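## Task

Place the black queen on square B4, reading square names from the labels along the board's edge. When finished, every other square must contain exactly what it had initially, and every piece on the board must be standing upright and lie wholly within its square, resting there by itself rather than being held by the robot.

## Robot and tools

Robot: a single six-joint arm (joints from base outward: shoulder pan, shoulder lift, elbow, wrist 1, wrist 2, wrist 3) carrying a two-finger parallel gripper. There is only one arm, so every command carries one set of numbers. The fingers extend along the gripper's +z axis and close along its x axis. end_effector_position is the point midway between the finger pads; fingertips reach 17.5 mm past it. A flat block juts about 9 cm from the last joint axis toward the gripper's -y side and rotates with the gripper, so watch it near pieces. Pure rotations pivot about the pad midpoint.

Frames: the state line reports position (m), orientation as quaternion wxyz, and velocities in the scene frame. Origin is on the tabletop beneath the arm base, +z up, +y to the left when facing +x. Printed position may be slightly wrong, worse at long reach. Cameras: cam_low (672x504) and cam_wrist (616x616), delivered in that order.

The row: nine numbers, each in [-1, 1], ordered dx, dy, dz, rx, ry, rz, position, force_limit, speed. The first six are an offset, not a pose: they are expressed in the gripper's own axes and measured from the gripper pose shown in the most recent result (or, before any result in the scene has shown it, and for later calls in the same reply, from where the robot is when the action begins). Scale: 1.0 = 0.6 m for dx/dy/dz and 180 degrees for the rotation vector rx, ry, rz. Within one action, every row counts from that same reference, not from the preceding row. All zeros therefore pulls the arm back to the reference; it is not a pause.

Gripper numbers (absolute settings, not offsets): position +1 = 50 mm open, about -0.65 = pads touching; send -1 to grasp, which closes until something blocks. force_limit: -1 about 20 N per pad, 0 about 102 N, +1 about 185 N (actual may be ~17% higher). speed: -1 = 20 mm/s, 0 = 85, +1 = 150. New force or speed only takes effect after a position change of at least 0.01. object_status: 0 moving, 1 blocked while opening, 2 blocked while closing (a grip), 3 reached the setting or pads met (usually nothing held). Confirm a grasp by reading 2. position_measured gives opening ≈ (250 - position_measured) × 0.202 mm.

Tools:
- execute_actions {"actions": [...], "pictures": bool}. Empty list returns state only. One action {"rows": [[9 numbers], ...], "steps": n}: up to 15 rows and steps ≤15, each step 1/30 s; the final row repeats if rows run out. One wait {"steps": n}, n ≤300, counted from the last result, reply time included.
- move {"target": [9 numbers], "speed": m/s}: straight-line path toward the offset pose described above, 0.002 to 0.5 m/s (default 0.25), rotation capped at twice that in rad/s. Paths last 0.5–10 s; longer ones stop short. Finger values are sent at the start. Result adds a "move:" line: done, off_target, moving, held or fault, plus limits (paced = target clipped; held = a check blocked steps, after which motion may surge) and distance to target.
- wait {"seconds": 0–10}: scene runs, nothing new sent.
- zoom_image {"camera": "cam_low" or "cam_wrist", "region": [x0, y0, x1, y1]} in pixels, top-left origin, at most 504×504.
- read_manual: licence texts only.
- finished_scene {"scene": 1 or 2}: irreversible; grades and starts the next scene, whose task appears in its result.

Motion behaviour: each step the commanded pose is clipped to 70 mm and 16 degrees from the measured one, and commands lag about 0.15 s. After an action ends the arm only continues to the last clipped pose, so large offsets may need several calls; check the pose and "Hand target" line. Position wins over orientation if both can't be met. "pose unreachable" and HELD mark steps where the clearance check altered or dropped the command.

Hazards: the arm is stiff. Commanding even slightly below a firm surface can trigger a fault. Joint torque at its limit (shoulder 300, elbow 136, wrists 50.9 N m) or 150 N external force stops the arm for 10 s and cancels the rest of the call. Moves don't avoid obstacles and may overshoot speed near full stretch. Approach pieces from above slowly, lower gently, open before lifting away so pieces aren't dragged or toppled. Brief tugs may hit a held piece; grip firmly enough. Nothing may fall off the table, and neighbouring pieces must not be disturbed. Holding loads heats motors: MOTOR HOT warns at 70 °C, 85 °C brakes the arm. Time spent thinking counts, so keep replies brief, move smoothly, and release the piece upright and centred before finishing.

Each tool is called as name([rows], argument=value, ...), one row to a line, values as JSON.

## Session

execute_actions(actions=[])

Scene clock: 0.00 s of 4000.00 s.
end_effector_position=(+1.2888, -0.2556, +0.3587) position_measured=3 object_status=3 end_effector_quat_wxyz=(+0.253, -0.475, +0.667, -0.515) end_effector_velocity=(-0.000, +0.000, +0.001) end_effector_angular_velocity=(+0.000, -0.001, -0.000)
Joint positions: [ 2.674 -0.364  1.105 -3.261 -1.267 -2.651]
Joint velocities: [-0.    -0.001  0.     0.    -0.     0.001]
Hand target: +1.289, -0.256, +0.359; +0.253, -0.475, +0.667, -0.515

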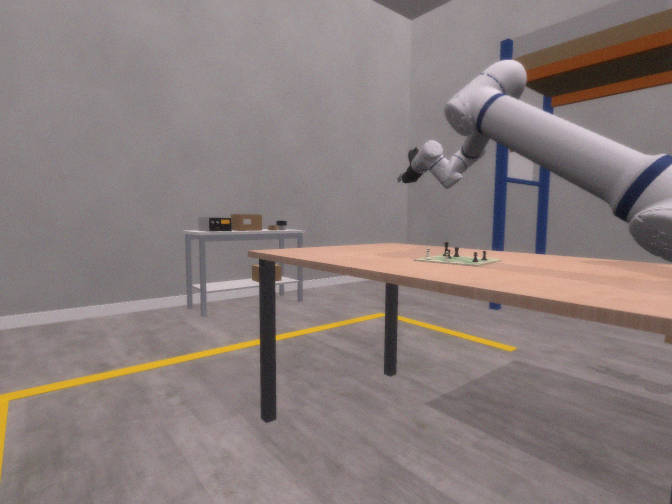

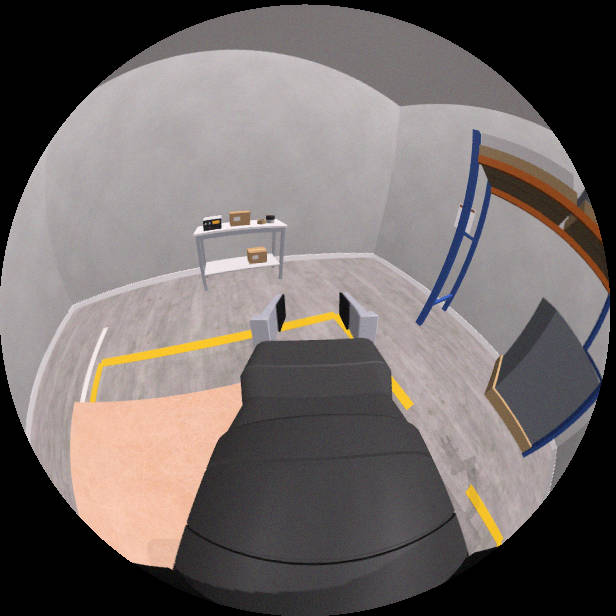

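zoom_image(camera="cam_low", region=[405, 225, 505, 285])

Region (405, 225, 505, 285) of cam_low's 672x504 image, scaled by 5.040, with more detail than that image has; it fills the top 302 rows of this view, and the rest is white.

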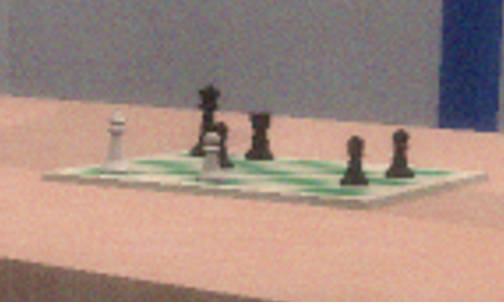

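move(target=[-0.2133, 0.5746, -0.9891, -0.3896, -0.0164, 0.0668, 1, -0.7, 0], speed=0.45)

move(target=[-0.004, 0.17, 0.037, 0, 0, 0, 1, -0.7, 0], speed=0.3)

zoom_image(camera="cam_wrist", region=[222, 160, 402, 340])

Scene clock: 32.50 s of 4000.00 s.
end_effector_position=(+0.7236, +0.1302, +0.2226) position_measured=3 object_status=3 end_effector_quat_wxyz=(+0.001, -0.479, +0.878, +0.000) end_effector_velocity=(-0.001, +0.002, +0.000) end_effector_angular_velocity=(+0.001, +0.000, +0.000)
Joint positions: [ 2.633 -1.313  2.012 -1.821 -0.884 -3.223]
Joint velocities: [ 0.001 -0.003  0.001  0.003  0.001 -0.001]
Hand target: +0.723, +0.130, +0.223; +0.001, -0.479, +0.878, +0.000
Off the commanded pose: 0.001 m, 0 deg.
After step 90, 27.20 s passed at rest.
move: done; limits=paced

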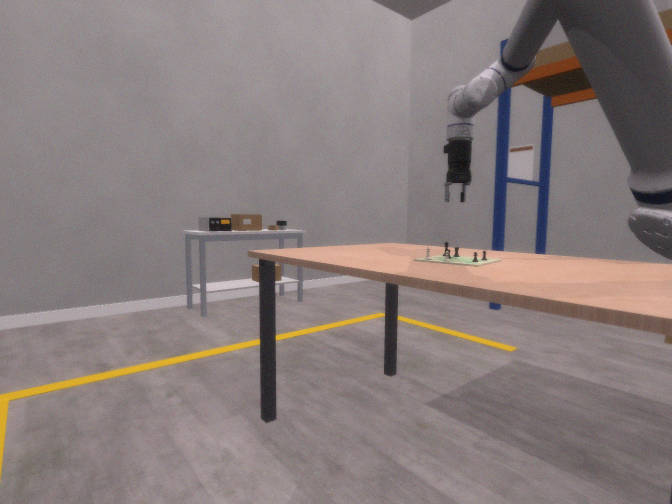

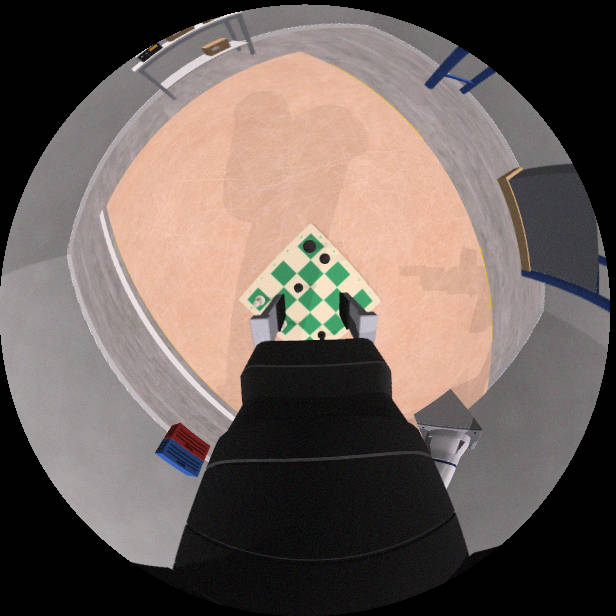

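Scene clock: 33.47 s of 4000.00 s.
end_effector_position=(+0.6394, +0.1876, +0.2005) position_measured=3 object_status=3 end_effector_quat_wxyz=(+0.001, -0.479, +0.878, +0.000) end_effector_velocity=(-0.000, +0.000, +0.001) end_effector_angular_velocity=(-0.001, -0.002, -0.001)
Joint positions: [ 2.649 -1.484  2.168 -1.818 -0.877 -3.204]
Joint velocities: [-0.002 -0.002  0.     0.001 -0.     0.   ]
Hand target: +0.639, +0.188, +0.200; +0.001, -0.479, +0.878, +0.000
Off the commanded pose: 0.000 m, 0 deg.
move: done

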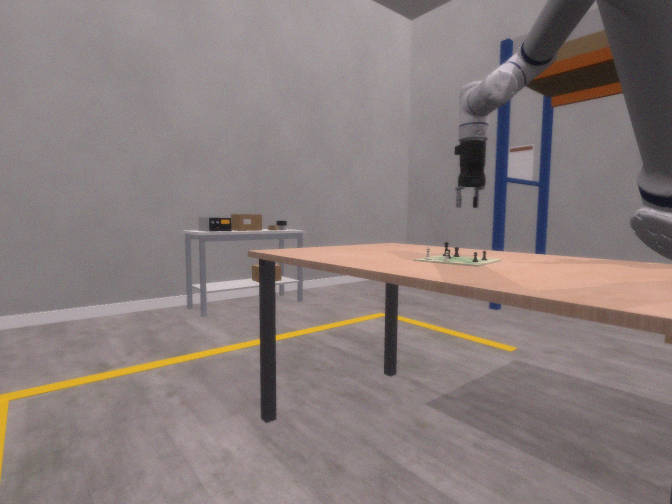

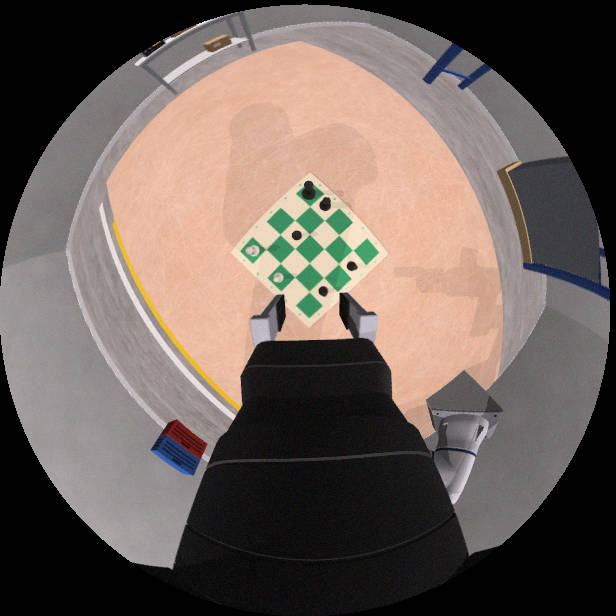

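Region (222, 160, 402, 340) of cam_wrist's 616x616 image, scaled by 2.800, with more detail than that image has.

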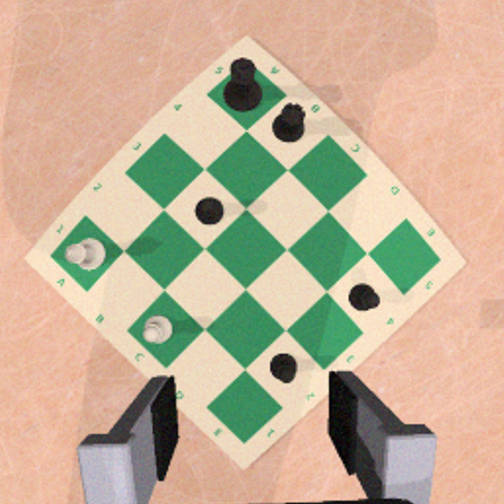

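zoom_image(camera="cam_wrist", region=[260, 165, 360, 265])

Region (260, 165, 360, 265) of cam_wrist's 616x616 image, scaled by 5.040, with more detail than that image has.

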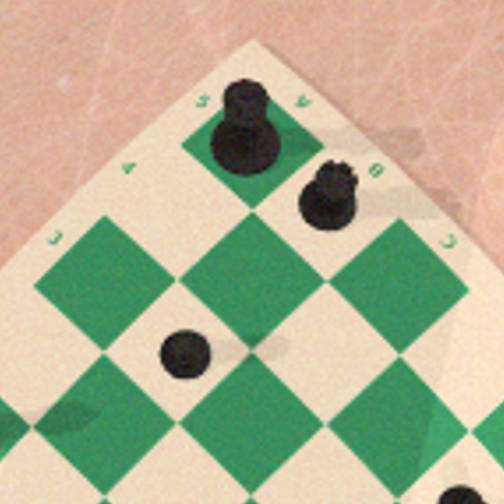

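move(target=[0.004, -0.2717, 0.18, 0, 0, 0, 0.47, -0.7, 0], speed=0.3)

move(target=[0, 0, 0.04, 0, 0, 0, 0.47, -0.7, 0], speed=0.08)

zoom_image(camera="cam_wrist", region=[262, 255, 362, 345])

zoom_image(camera="cam_low", region=[420, 215, 480, 270])

Scene clock: 61.07 s of 4000.00 s.
end_effector_position=(+0.7752, +0.0973, +0.0923) position_measured=83 object_status=3 end_effector_quat_wxyz=(+0.001, -0.479, +0.878, +0.000) end_effector_velocity=(+0.001, -0.001, -0.001) end_effector_angular_velocity=(+0.001, -0.000, -0.001)
Joint positions: [ 2.752 -1.109  2.01  -2.118 -0.837 -3.079]
Joint velocities: [ 0.     0.004 -0.002 -0.002  0.001  0.001]
Hand target: +0.775, +0.097, +0.092; +0.001, -0.479, +0.878, +0.000
Off the commanded pose: 0.000 m, 0 deg.
After step 90, 23.33 s passed at rest.
move: done

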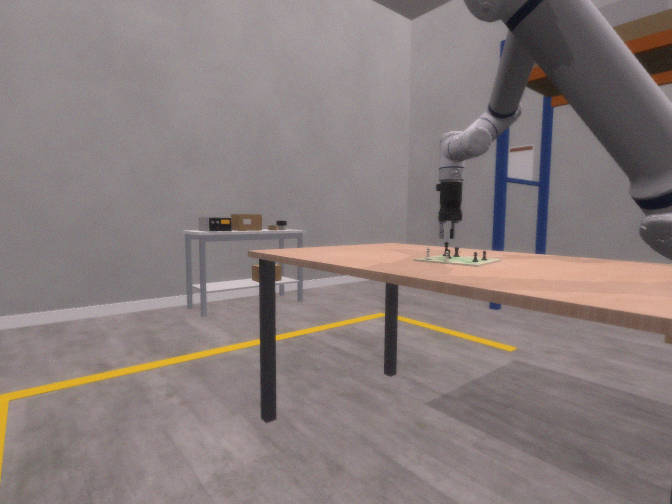

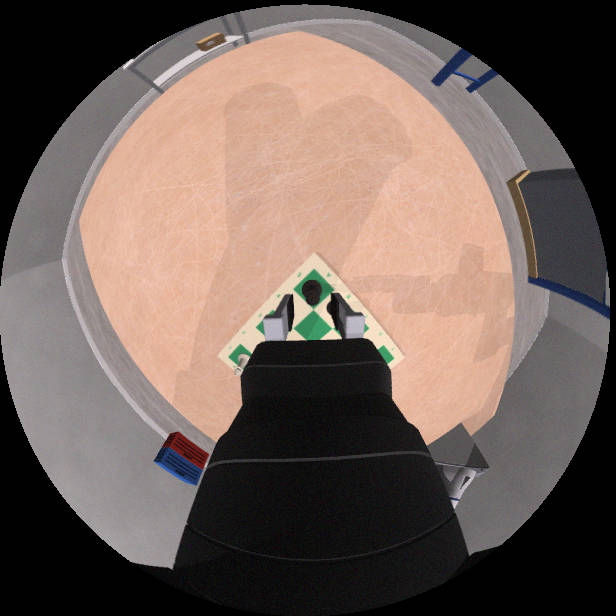

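Scene clock: 61.87 s of 4000.00 s.
end_effector_position=(+0.7752, +0.0974, +0.0685) position_measured=83 object_status=3 end_effector_quat_wxyz=(+0.001, -0.479, +0.878, +0.001) end_effector_velocity=(-0.000, -0.000, -0.002) end_effector_angular_velocity=(-0.001, -0.001, +0.000)
Joint positions: [ 2.774 -1.085  2.021 -2.171 -0.829 -3.051]
Joint velocities: [ 0.001  0.002  0.001 -0.005 -0.     0.003]
Hand target: +0.775, +0.097, +0.068; +0.001, -0.479, +0.878, +0.001
Off the commanded pose: 0.000 m, 0 deg.
move: done

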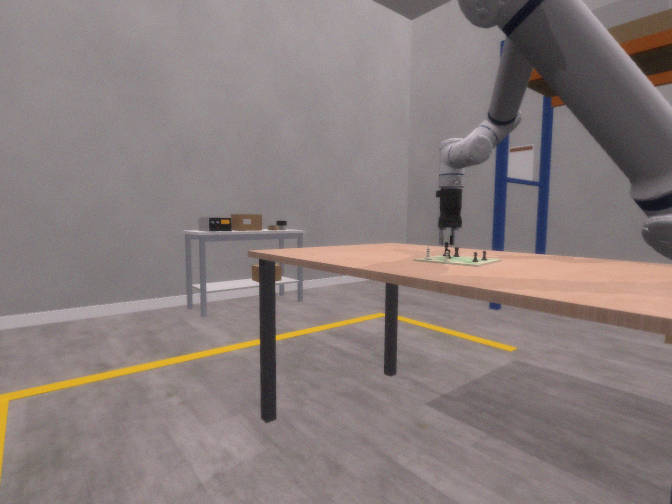

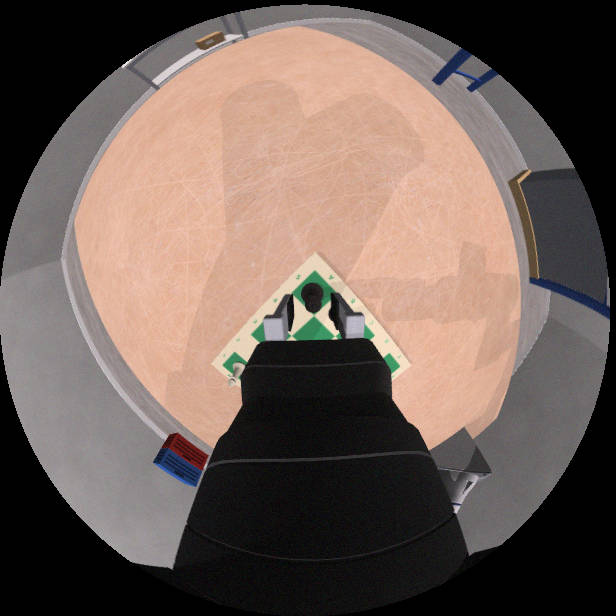

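Region (262, 255, 362, 345) of cam_wrist's 616x616 image, scaled by 5.040, with more detail than that image has; it fills the top 454 rows of this view, and the rest is white.

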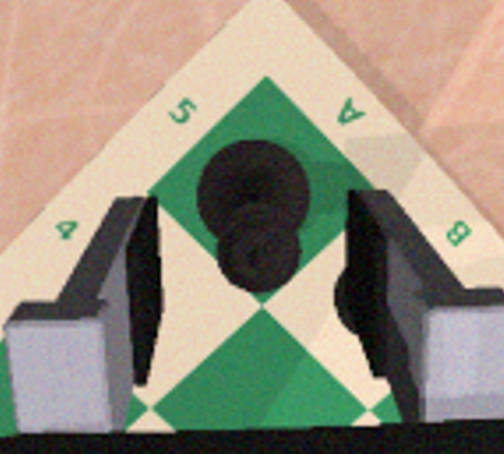

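Region (420, 215, 480, 270) of cam_low's 672x504 image, scaled by 8.400, with more detail than that image has; it fills the top 462 rows of this view, and the rest is white.

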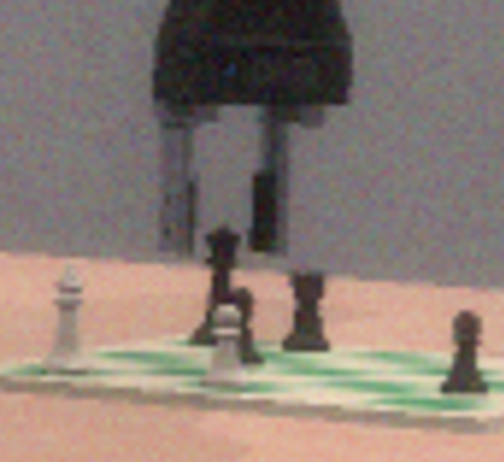

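move(target=[0.001, -0.0038, 0.0167, 0, 0, 0, 0.15, -0.6, -0.5], speed=0.05)

execute_actions([
  {"rows": [[0,0,0,0,0,0,-1,-0.6,-0.6]], "steps": 15},
])

zoom_image(camera="cam_wrist", region=[262, 255, 362, 345])

move(target=[0, 0, -0.07, 0, 0, 0, -1, -0.6, -0.6], speed=0.12)

move(target=[0.001, 0.089, 0, 0, 0, 0, -1, -0.6, -0.6], speed=0.12)

move(target=[0, 0, 0.065, 0, 0, 0, -1, -0.6, -0.6], speed=0.08)

zoom_image(camera="cam_wrist", region=[262, 255, 362, 345])

zoom_image(camera="cam_low", region=[425, 220, 480, 270])

Scene clock: 79.67 s of 4000.00 s.
end_effector_position=(+0.7768, +0.0957, +0.0586) position_measured=130 object_status=3 end_effector_quat_wxyz=(+0.001, -0.479, +0.878, +0.001) end_effector_velocity=(-0.000, +0.000, -0.003) end_effector_angular_velocity=(+0.000, +0.002, +0.000)
Joint positions: [ 2.782 -1.072  2.022 -2.192 -0.827 -3.041]
Joint velocities: [ 0.003  0.003  0.001 -0.004  0.     0.002]
Hand target: +0.777, +0.096, +0.058; +0.001, -0.479, +0.878, +0.001
Off the commanded pose: 0.000 m, 0 deg.
After step 90, 14.07 s passed at rest.
move: done

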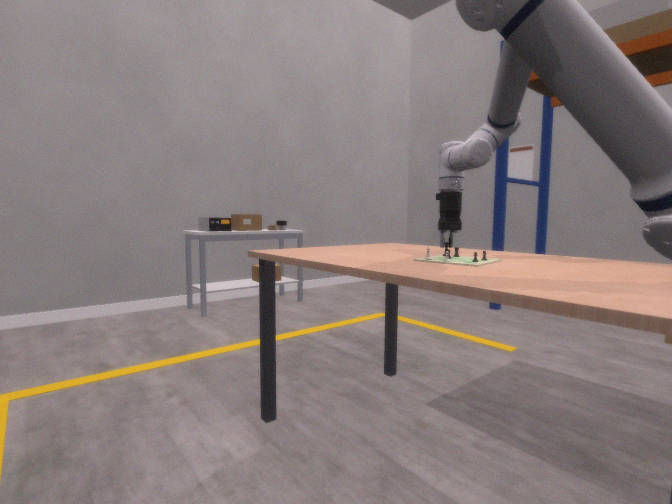

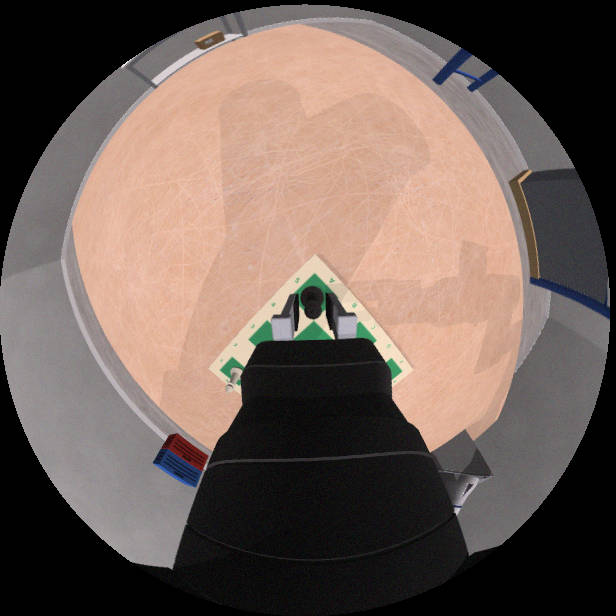

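Scene clock: 80.17 s of 4000.00 s.
end_effector_position=(+0.7768, +0.0957, +0.0586) position_measured=187 object_status=2 end_effector_quat_wxyz=(+0.001, -0.479, +0.878, +0.001) end_effector_velocity=(-0.000, -0.000, -0.000) end_effector_angular_velocity=(-0.002, +0.002, +0.000)
Joint positions: [ 2.782 -1.072  2.022 -2.193 -0.827 -3.041]
Joint velocities: [ 0.001  0.001 -0.001  0.    -0.002 -0.   ]
Hand target: +0.777, +0.096, +0.059; +0.001, -0.479, +0.878, +0.001
Off the commanded pose: 0.000 m, 0 deg.
Steps of this call (steps 1 to 15: all 15 steps of this action). Readings (end_effector_position | what the end effector reports):
1: (+0.7768, +0.0957, +0.0586) | position_measured=133 object_status=0
2: (+0.7768, +0.0957, +0.0586) | position_measured=141 object_status=0
4: (+0.7768, +0.0957, +0.0586) | position_measured=156 object_status=0
8: (+0.7768, +0.0957, +0.0586) | position_measured=186 object_status=0
15: the state above

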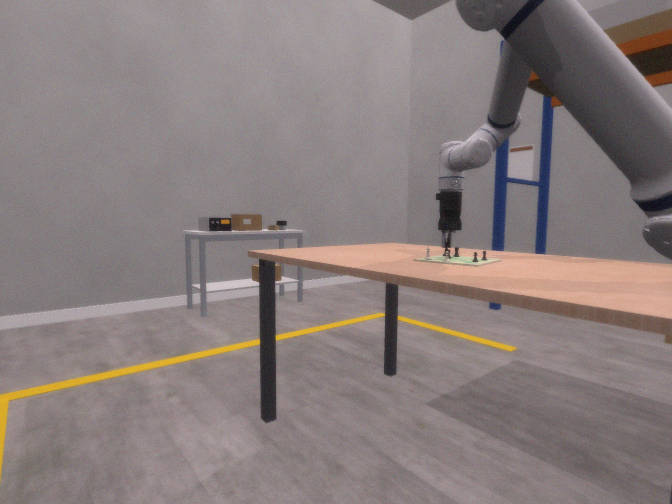

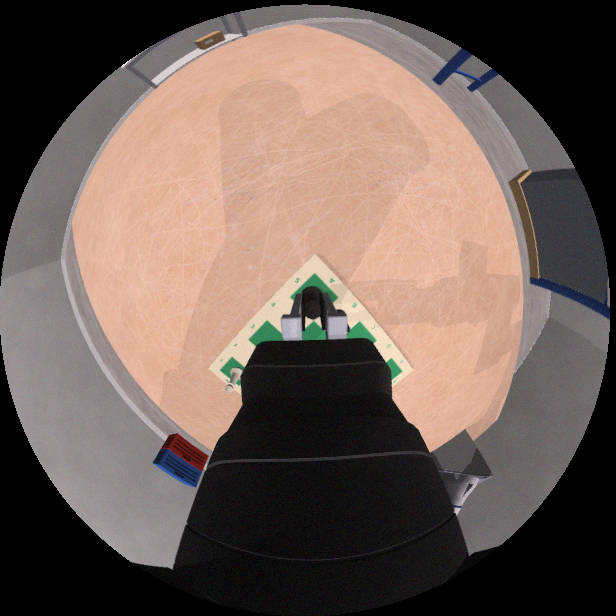

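Region (262, 255, 362, 345) of cam_wrist's 616x616 image, scaled by 5.040, with more detail than that image has; it fills the top 454 rows of this view, and the rest is white.

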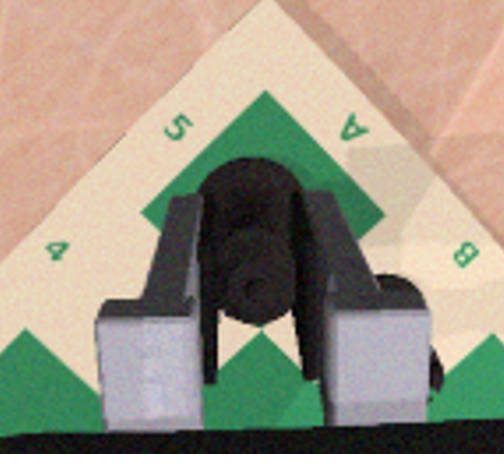

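Scene clock: 81.27 s of 4000.00 s.
end_effector_position=(+0.7767, +0.0956, +0.1004) position_measured=187 object_status=2 end_effector_quat_wxyz=(+0.001, -0.479, +0.878, +0.000) end_effector_velocity=(+0.000, -0.000, +0.003) end_effector_angular_velocity=(-0.001, -0.001, +0.002)
Joint positions: [ 2.744 -1.113  2.003 -2.099 -0.84  -3.089]
Joint velocities: [-0.003 -0.003 -0.002  0.005 -0.002 -0.004]
Hand target: +0.777, +0.096, +0.101; +0.001, -0.479, +0.878, +0.001
Off the commanded pose: 0.000 m, 0 deg.
move: done

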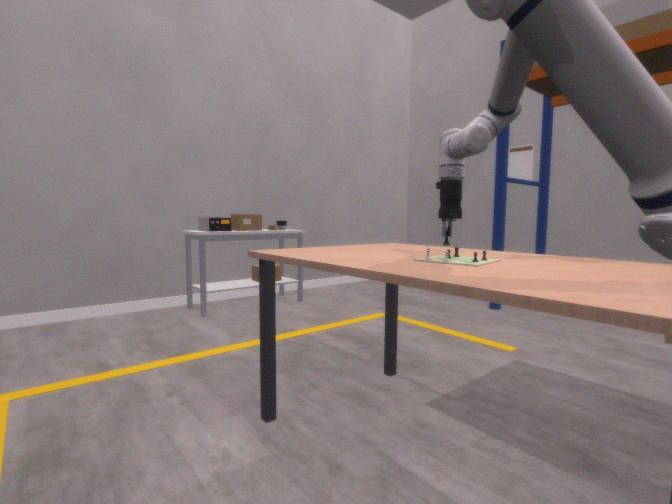

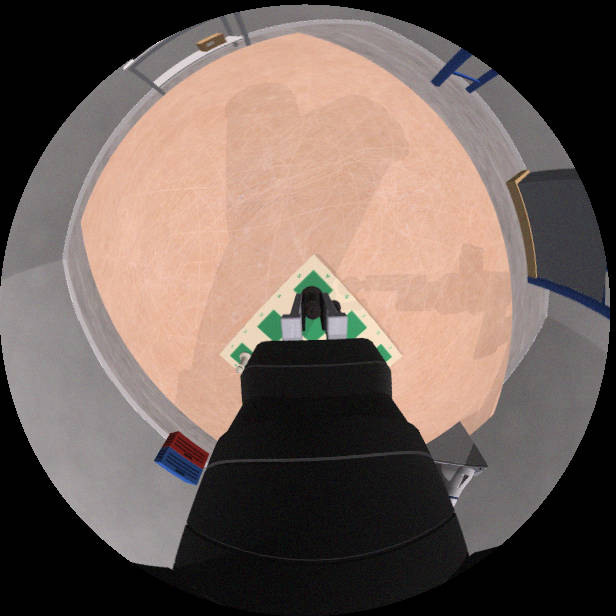

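Scene clock: 82.17 s of 4000.00 s.
end_effector_position=(+0.7317, +0.1240, +0.1005) position_measured=187 object_status=2 end_effector_quat_wxyz=(+0.001, -0.479, +0.878, +0.000) end_effector_velocity=(-0.002, +0.001, -0.001) end_effector_angular_velocity=(+0.000, +0.001, -0.001)
Joint positions: [ 2.746 -1.198  2.09  -2.104 -0.839 -3.086]
Joint velocities: [ 0.    -0.003  0.004  0.001 -0.    -0.   ]
Hand target: +0.732, +0.124, +0.100; +0.001, -0.479, +0.878, +0.000
Off the commanded pose: 0.000 m, 0 deg.
move: done

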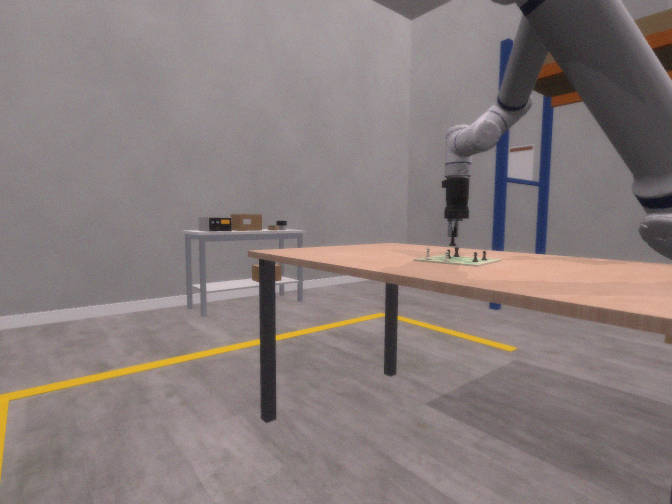

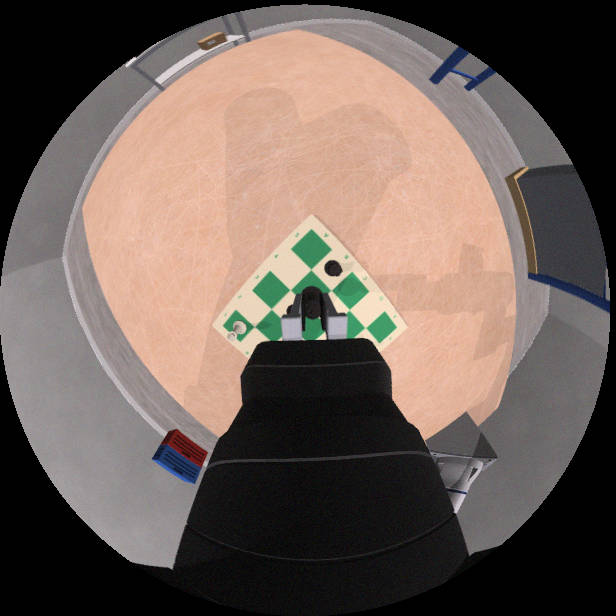

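Scene clock: 83.07 s of 4000.00 s.
end_effector_position=(+0.7318, +0.1241, +0.0616) position_measured=187 object_status=2 end_effector_quat_wxyz=(+0.001, -0.479, +0.878, +0.001) end_effector_velocity=(-0.000, -0.000, -0.002) end_effector_angular_velocity=(-0.001, +0.000, +0.000)
Joint positions: [ 2.784 -1.157  2.109 -2.197 -0.826 -3.038]
Joint velocities: [ 0.002  0.001  0.001 -0.005 -0.001  0.003]
Hand target: +0.732, +0.124, +0.061; +0.001, -0.479, +0.878, +0.001
Off the commanded pose: 0.000 m, 0 deg.
move: done

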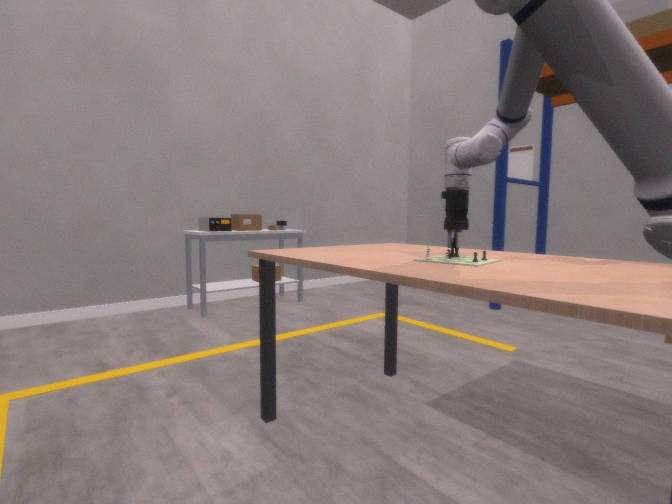

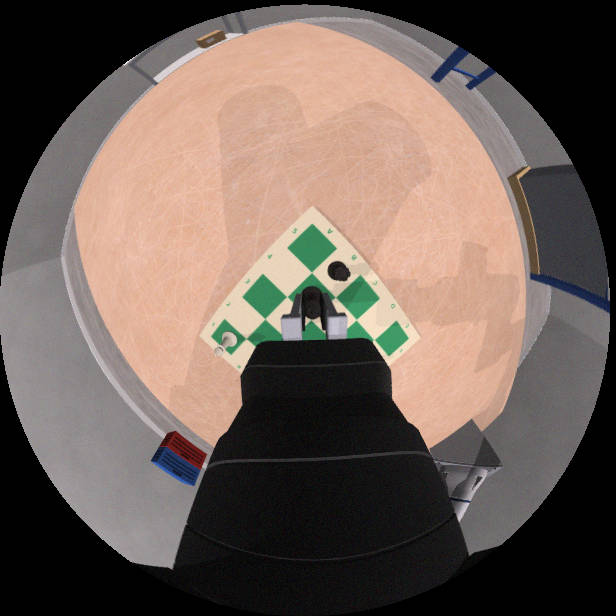

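Region (262, 255, 362, 345) of cam_wrist's 616x616 image, scaled by 5.040, with more detail than that image has; it fills the top 454 rows of this view, and the rest is white.

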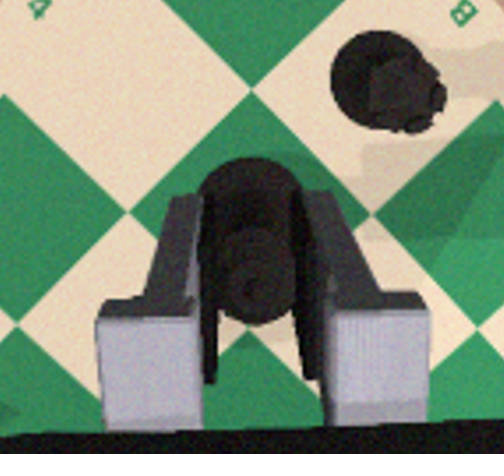

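Region (425, 220, 480, 270) of cam_low's 672x504 image, scaled by 9.164, with more detail than that image has; it fills the top 458 rows of this view, and the rest is white.

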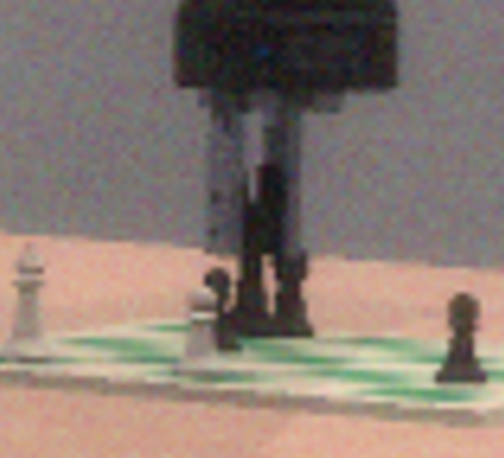

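The queen is centred and hasn't shifted in the grip, so I'll lower it and release.

move(target=[0, 0, 0.0043, 0, 0, 0, -1, -0.6, -0.6], speed=0.01)

execute_actions([
  {"rows": [[0,0,0,0,0,0,0.1,-0.6,-0.6]], "steps": 10},
], pictures=false)

move(target=[0, 0, -0.08, 0, 0, 0, 0.1, -0.6, -0.6], speed=0.15)

zoom_image(camera="cam_wrist", region=[230, 205, 400, 345])

zoom_image(camera="cam_low", region=[405, 210, 505, 275])

Scene clock: 88.30 s of 4000.00 s.
end_effector_position=(+0.7318, +0.1241, +0.0591) position_measured=187 object_status=2 end_effector_quat_wxyz=(+0.001, -0.479, +0.878, +0.001) end_effector_velocity=(+0.000, -0.000, +0.001) end_effector_angular_velocity=(-0.001, -0.002, -0.000)
Joint positions: [ 2.787 -1.154  2.11  -2.203 -0.825 -3.034]
Joint velocities: [-0.001 -0.001  0.    -0.002 -0.     0.001]
Hand target: +0.732, +0.124, +0.059; +0.001, -0.479, +0.878, +0.001
Off the commanded pose: 0.000 m, 0 deg.
After step 130, 0.20 s passed at rest.
move: done

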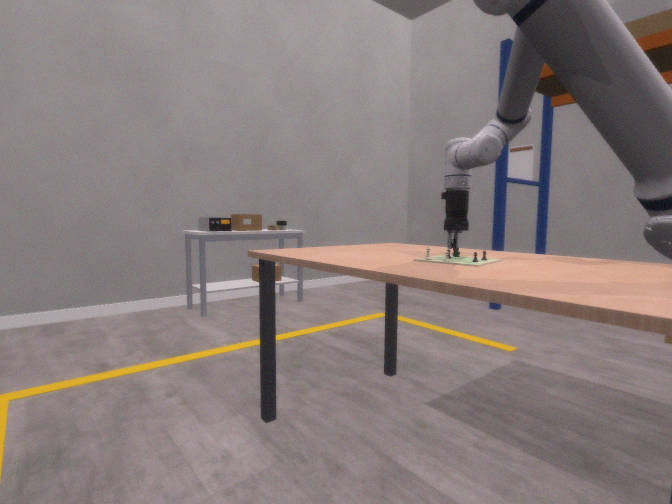

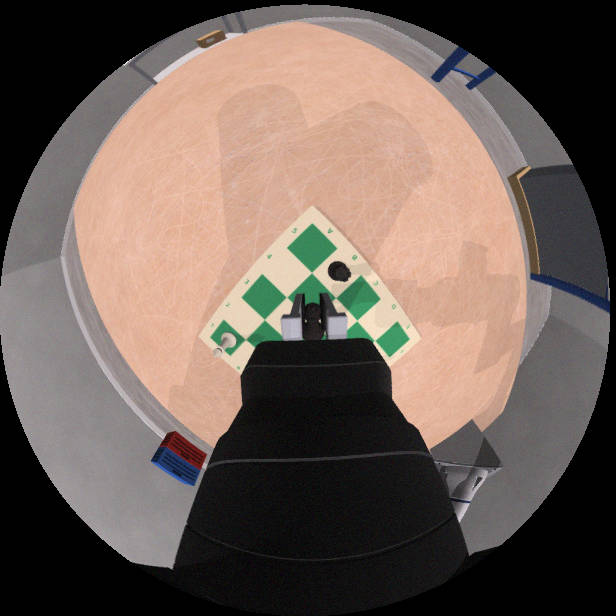

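Scene clock: 88.63 s of 4000.00 s.
end_effector_position=(+0.7318, +0.1241, +0.0591) position_measured=138 object_status=0 end_effector_quat_wxyz=(+0.001, -0.479, +0.878, +0.001) end_effector_velocity=(-0.001, -0.001, +0.000) end_effector_angular_velocity=(-0.001, +0.001, -0.002)
Joint positions: [ 2.787 -1.154  2.11  -2.203 -0.825 -3.034]
Joint velocities: [-0.001 -0.001  0.002  0.    -0.002 -0.   ]
Hand target: +0.732, +0.124, +0.059; +0.001, -0.479, +0.878, +0.001
Off the commanded pose: 0.000 m, 0 deg.
Steps of this call (steps 1 to 10: all 10 steps of this action). Readings (end_effector_position | what the end effector reports):
1: (+0.7318, +0.1241, +0.0591) | position_measured=183 object_status=0
2: (+0.7318, +0.1241, +0.0591) | position_measured=176 object_status=0
4: (+0.7318, +0.1241, +0.0591) | position_measured=161 object_status=0
8: (+0.7318, +0.1241, +0.0591) | position_measured=138 object_status=0
10: the state above

Scene clock: 89.73 s of 4000.00 s.
end_effector_position=(+0.7317, +0.1240, +0.1069) position_measured=138 object_status=3 end_effector_quat_wxyz=(+0.001, -0.479, +0.878, +0.000) end_effector_velocity=(-0.000, -0.001, +0.002) end_effector_angular_velocity=(+0.000, +0.001, -0.001)
Joint positions: [ 2.74  -1.204  2.086 -2.089 -0.841 -3.094]
Joint velocities: [-0.002 -0.001 -0.002  0.006 -0.001 -0.003]
Hand target: +0.732, +0.124, +0.107; +0.001, -0.479, +0.878, +0.000
Off the commanded pose: 0.000 m, 0 deg.
move: done

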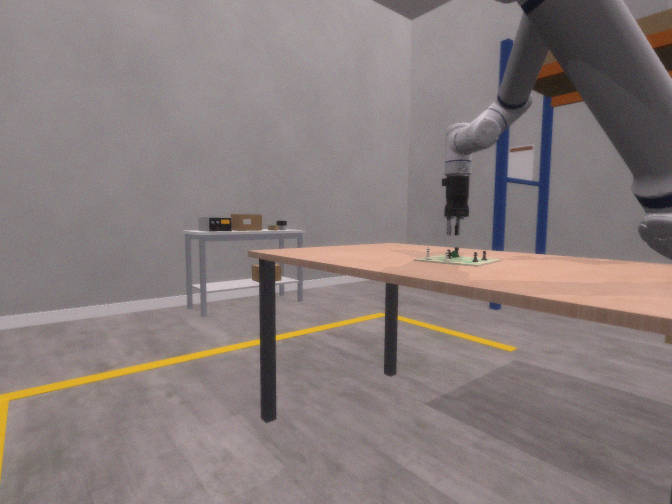

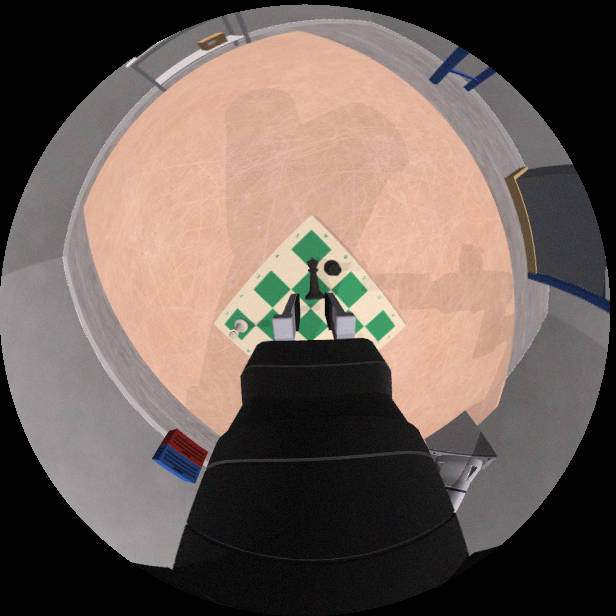

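Region (230, 205, 400, 345) of cam_wrist's 616x616 image, scaled by 2.965, with more detail than that image has; it fills the top 415 rows of this view, and the rest is white.

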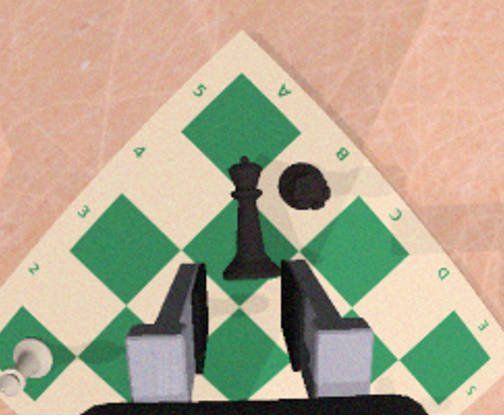

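Region (405, 210, 505, 275) of cam_low's 672x504 image, scaled by 5.040, with more detail than that image has; it fills the top 328 rows of this view, and the rest is white.

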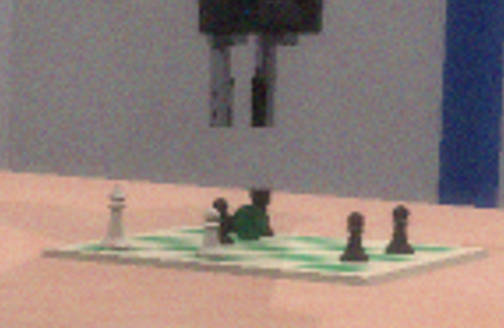

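execute_actions(actions=[])

zoom_image(camera="cam_wrist", region=[272, 240, 356, 324])

Scene clock: 114.50 s of 4000.00 s.
end_effector_position=(+0.7317, +0.1240, +0.1071) position_measured=138 object_status=3 end_effector_quat_wxyz=(+0.001, -0.479, +0.878, +0.000) end_effector_velocity=(-0.000, +0.000, +0.000) end_effector_angular_velocity=(+0.001, -0.001, +0.000)
Joint positions: [ 2.74  -1.204  2.086 -2.088 -0.841 -3.094]
Joint velocities: [-0.    -0.001  0.001 -0.     0.001 -0.   ]
Hand target: +0.732, +0.124, +0.107; +0.001, -0.479, +0.878, +0.000
Off the commanded pose: 0.000 m, 0 deg.
Steps of this call (steps 1 to 130: nothing new was sent; then 20.43 s passed at rest). Readings (end_effector_position | what the end effector reports):
1: (+0.7317, +0.1240, +0.1070) | position_measured=138 object_status=3
2: (+0.7317, +0.1240, +0.1070) | position_measured=138 object_status=3
4: (+0.7317, +0.1240, +0.1071) | position_measured=138 object_status=3
8: (+0.7317, +0.1240, +0.1071) | position_measured=138 object_status=3
130: the state above

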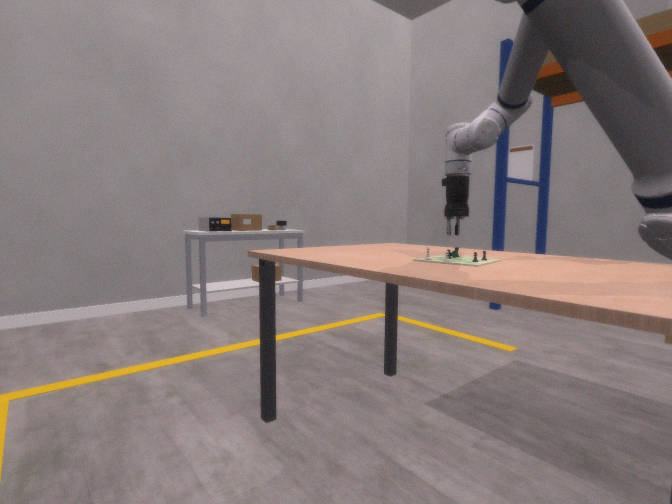

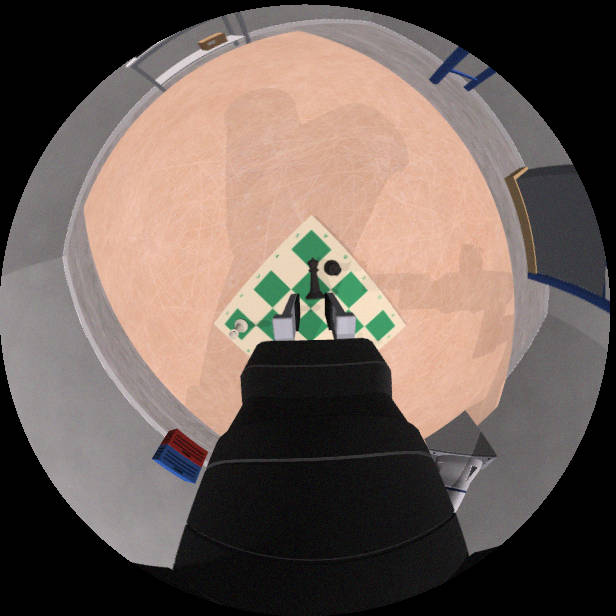

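Region (272, 240, 356, 324) of cam_wrist's 616x616 image, scaled by 6.000, with more detail than that image has.

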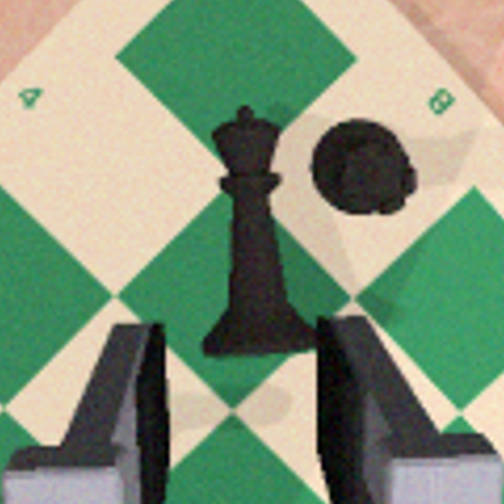

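move(target=[0.0083, 0.0058, 0.1235, 0, 0, -0.0133, 0.41, -0.6, 0], speed=0.08)

zoom_image(camera="cam_wrist", region=[257, 235, 367, 345])

zoom_image(camera="cam_low", region=[425, 220, 480, 270])

Scene clock: 172.73 s of 4000.00 s.
end_effector_position=(+0.7263, +0.1219, +0.0331) position_measured=91 object_status=3 end_effector_quat_wxyz=(+0.001, -0.497, +0.867, +0.001) end_effector_velocity=(+0.000, +0.000, -0.002) end_effector_angular_velocity=(+0.000, -0.000, +0.001)
Joint positions: [ 2.807 -1.127  2.132 -2.269 -0.819 -3.05 ]
Joint velocities: [ 0.002  0.002  0.001 -0.005  0.001  0.001]
Hand target: +0.726, +0.122, +0.033; +0.001, -0.497, +0.867, +0.001
Off the commanded pose: 0.000 m, 0 deg.
After step 90, 53.90 s passed at rest.
move: done

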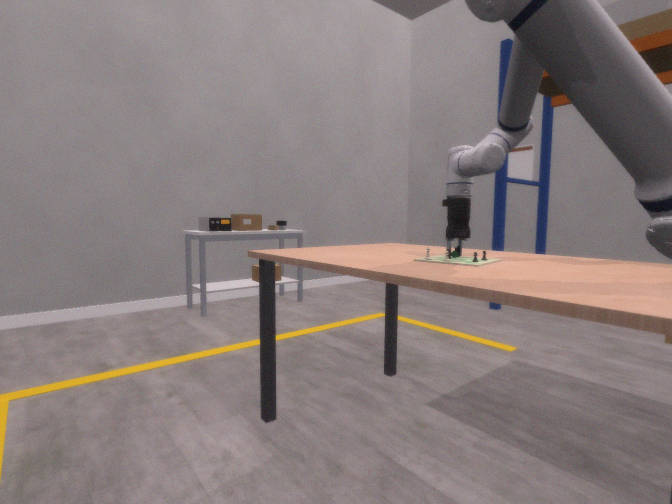

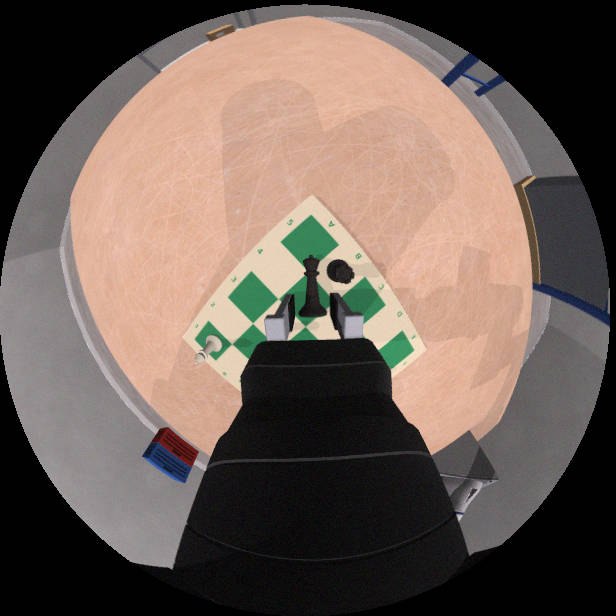

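Region (257, 235, 367, 345) of cam_wrist's 616x616 image, scaled by 4.582, with more detail than that image has.

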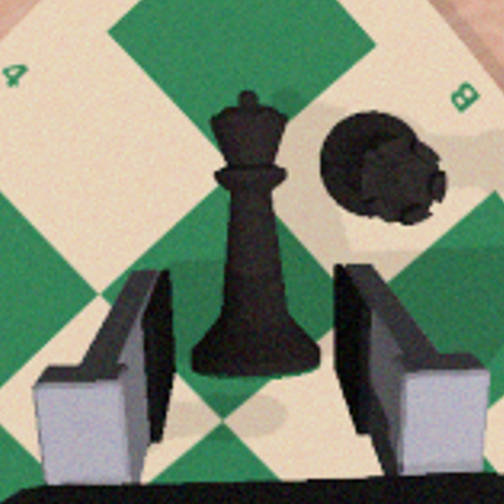

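Region (425, 220, 480, 270) of cam_low's 672x504 image, scaled by 9.164, with more detail than that image has; it fills the top 458 rows of this view, and the rest is white.

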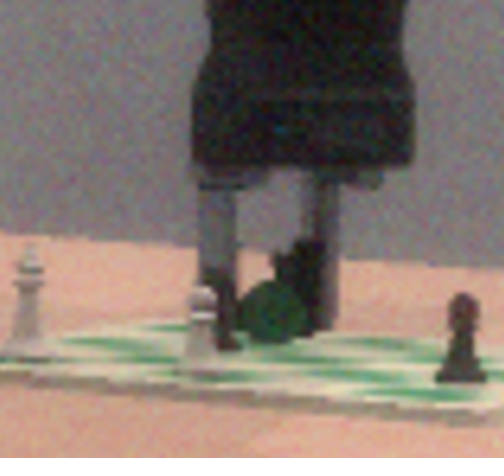

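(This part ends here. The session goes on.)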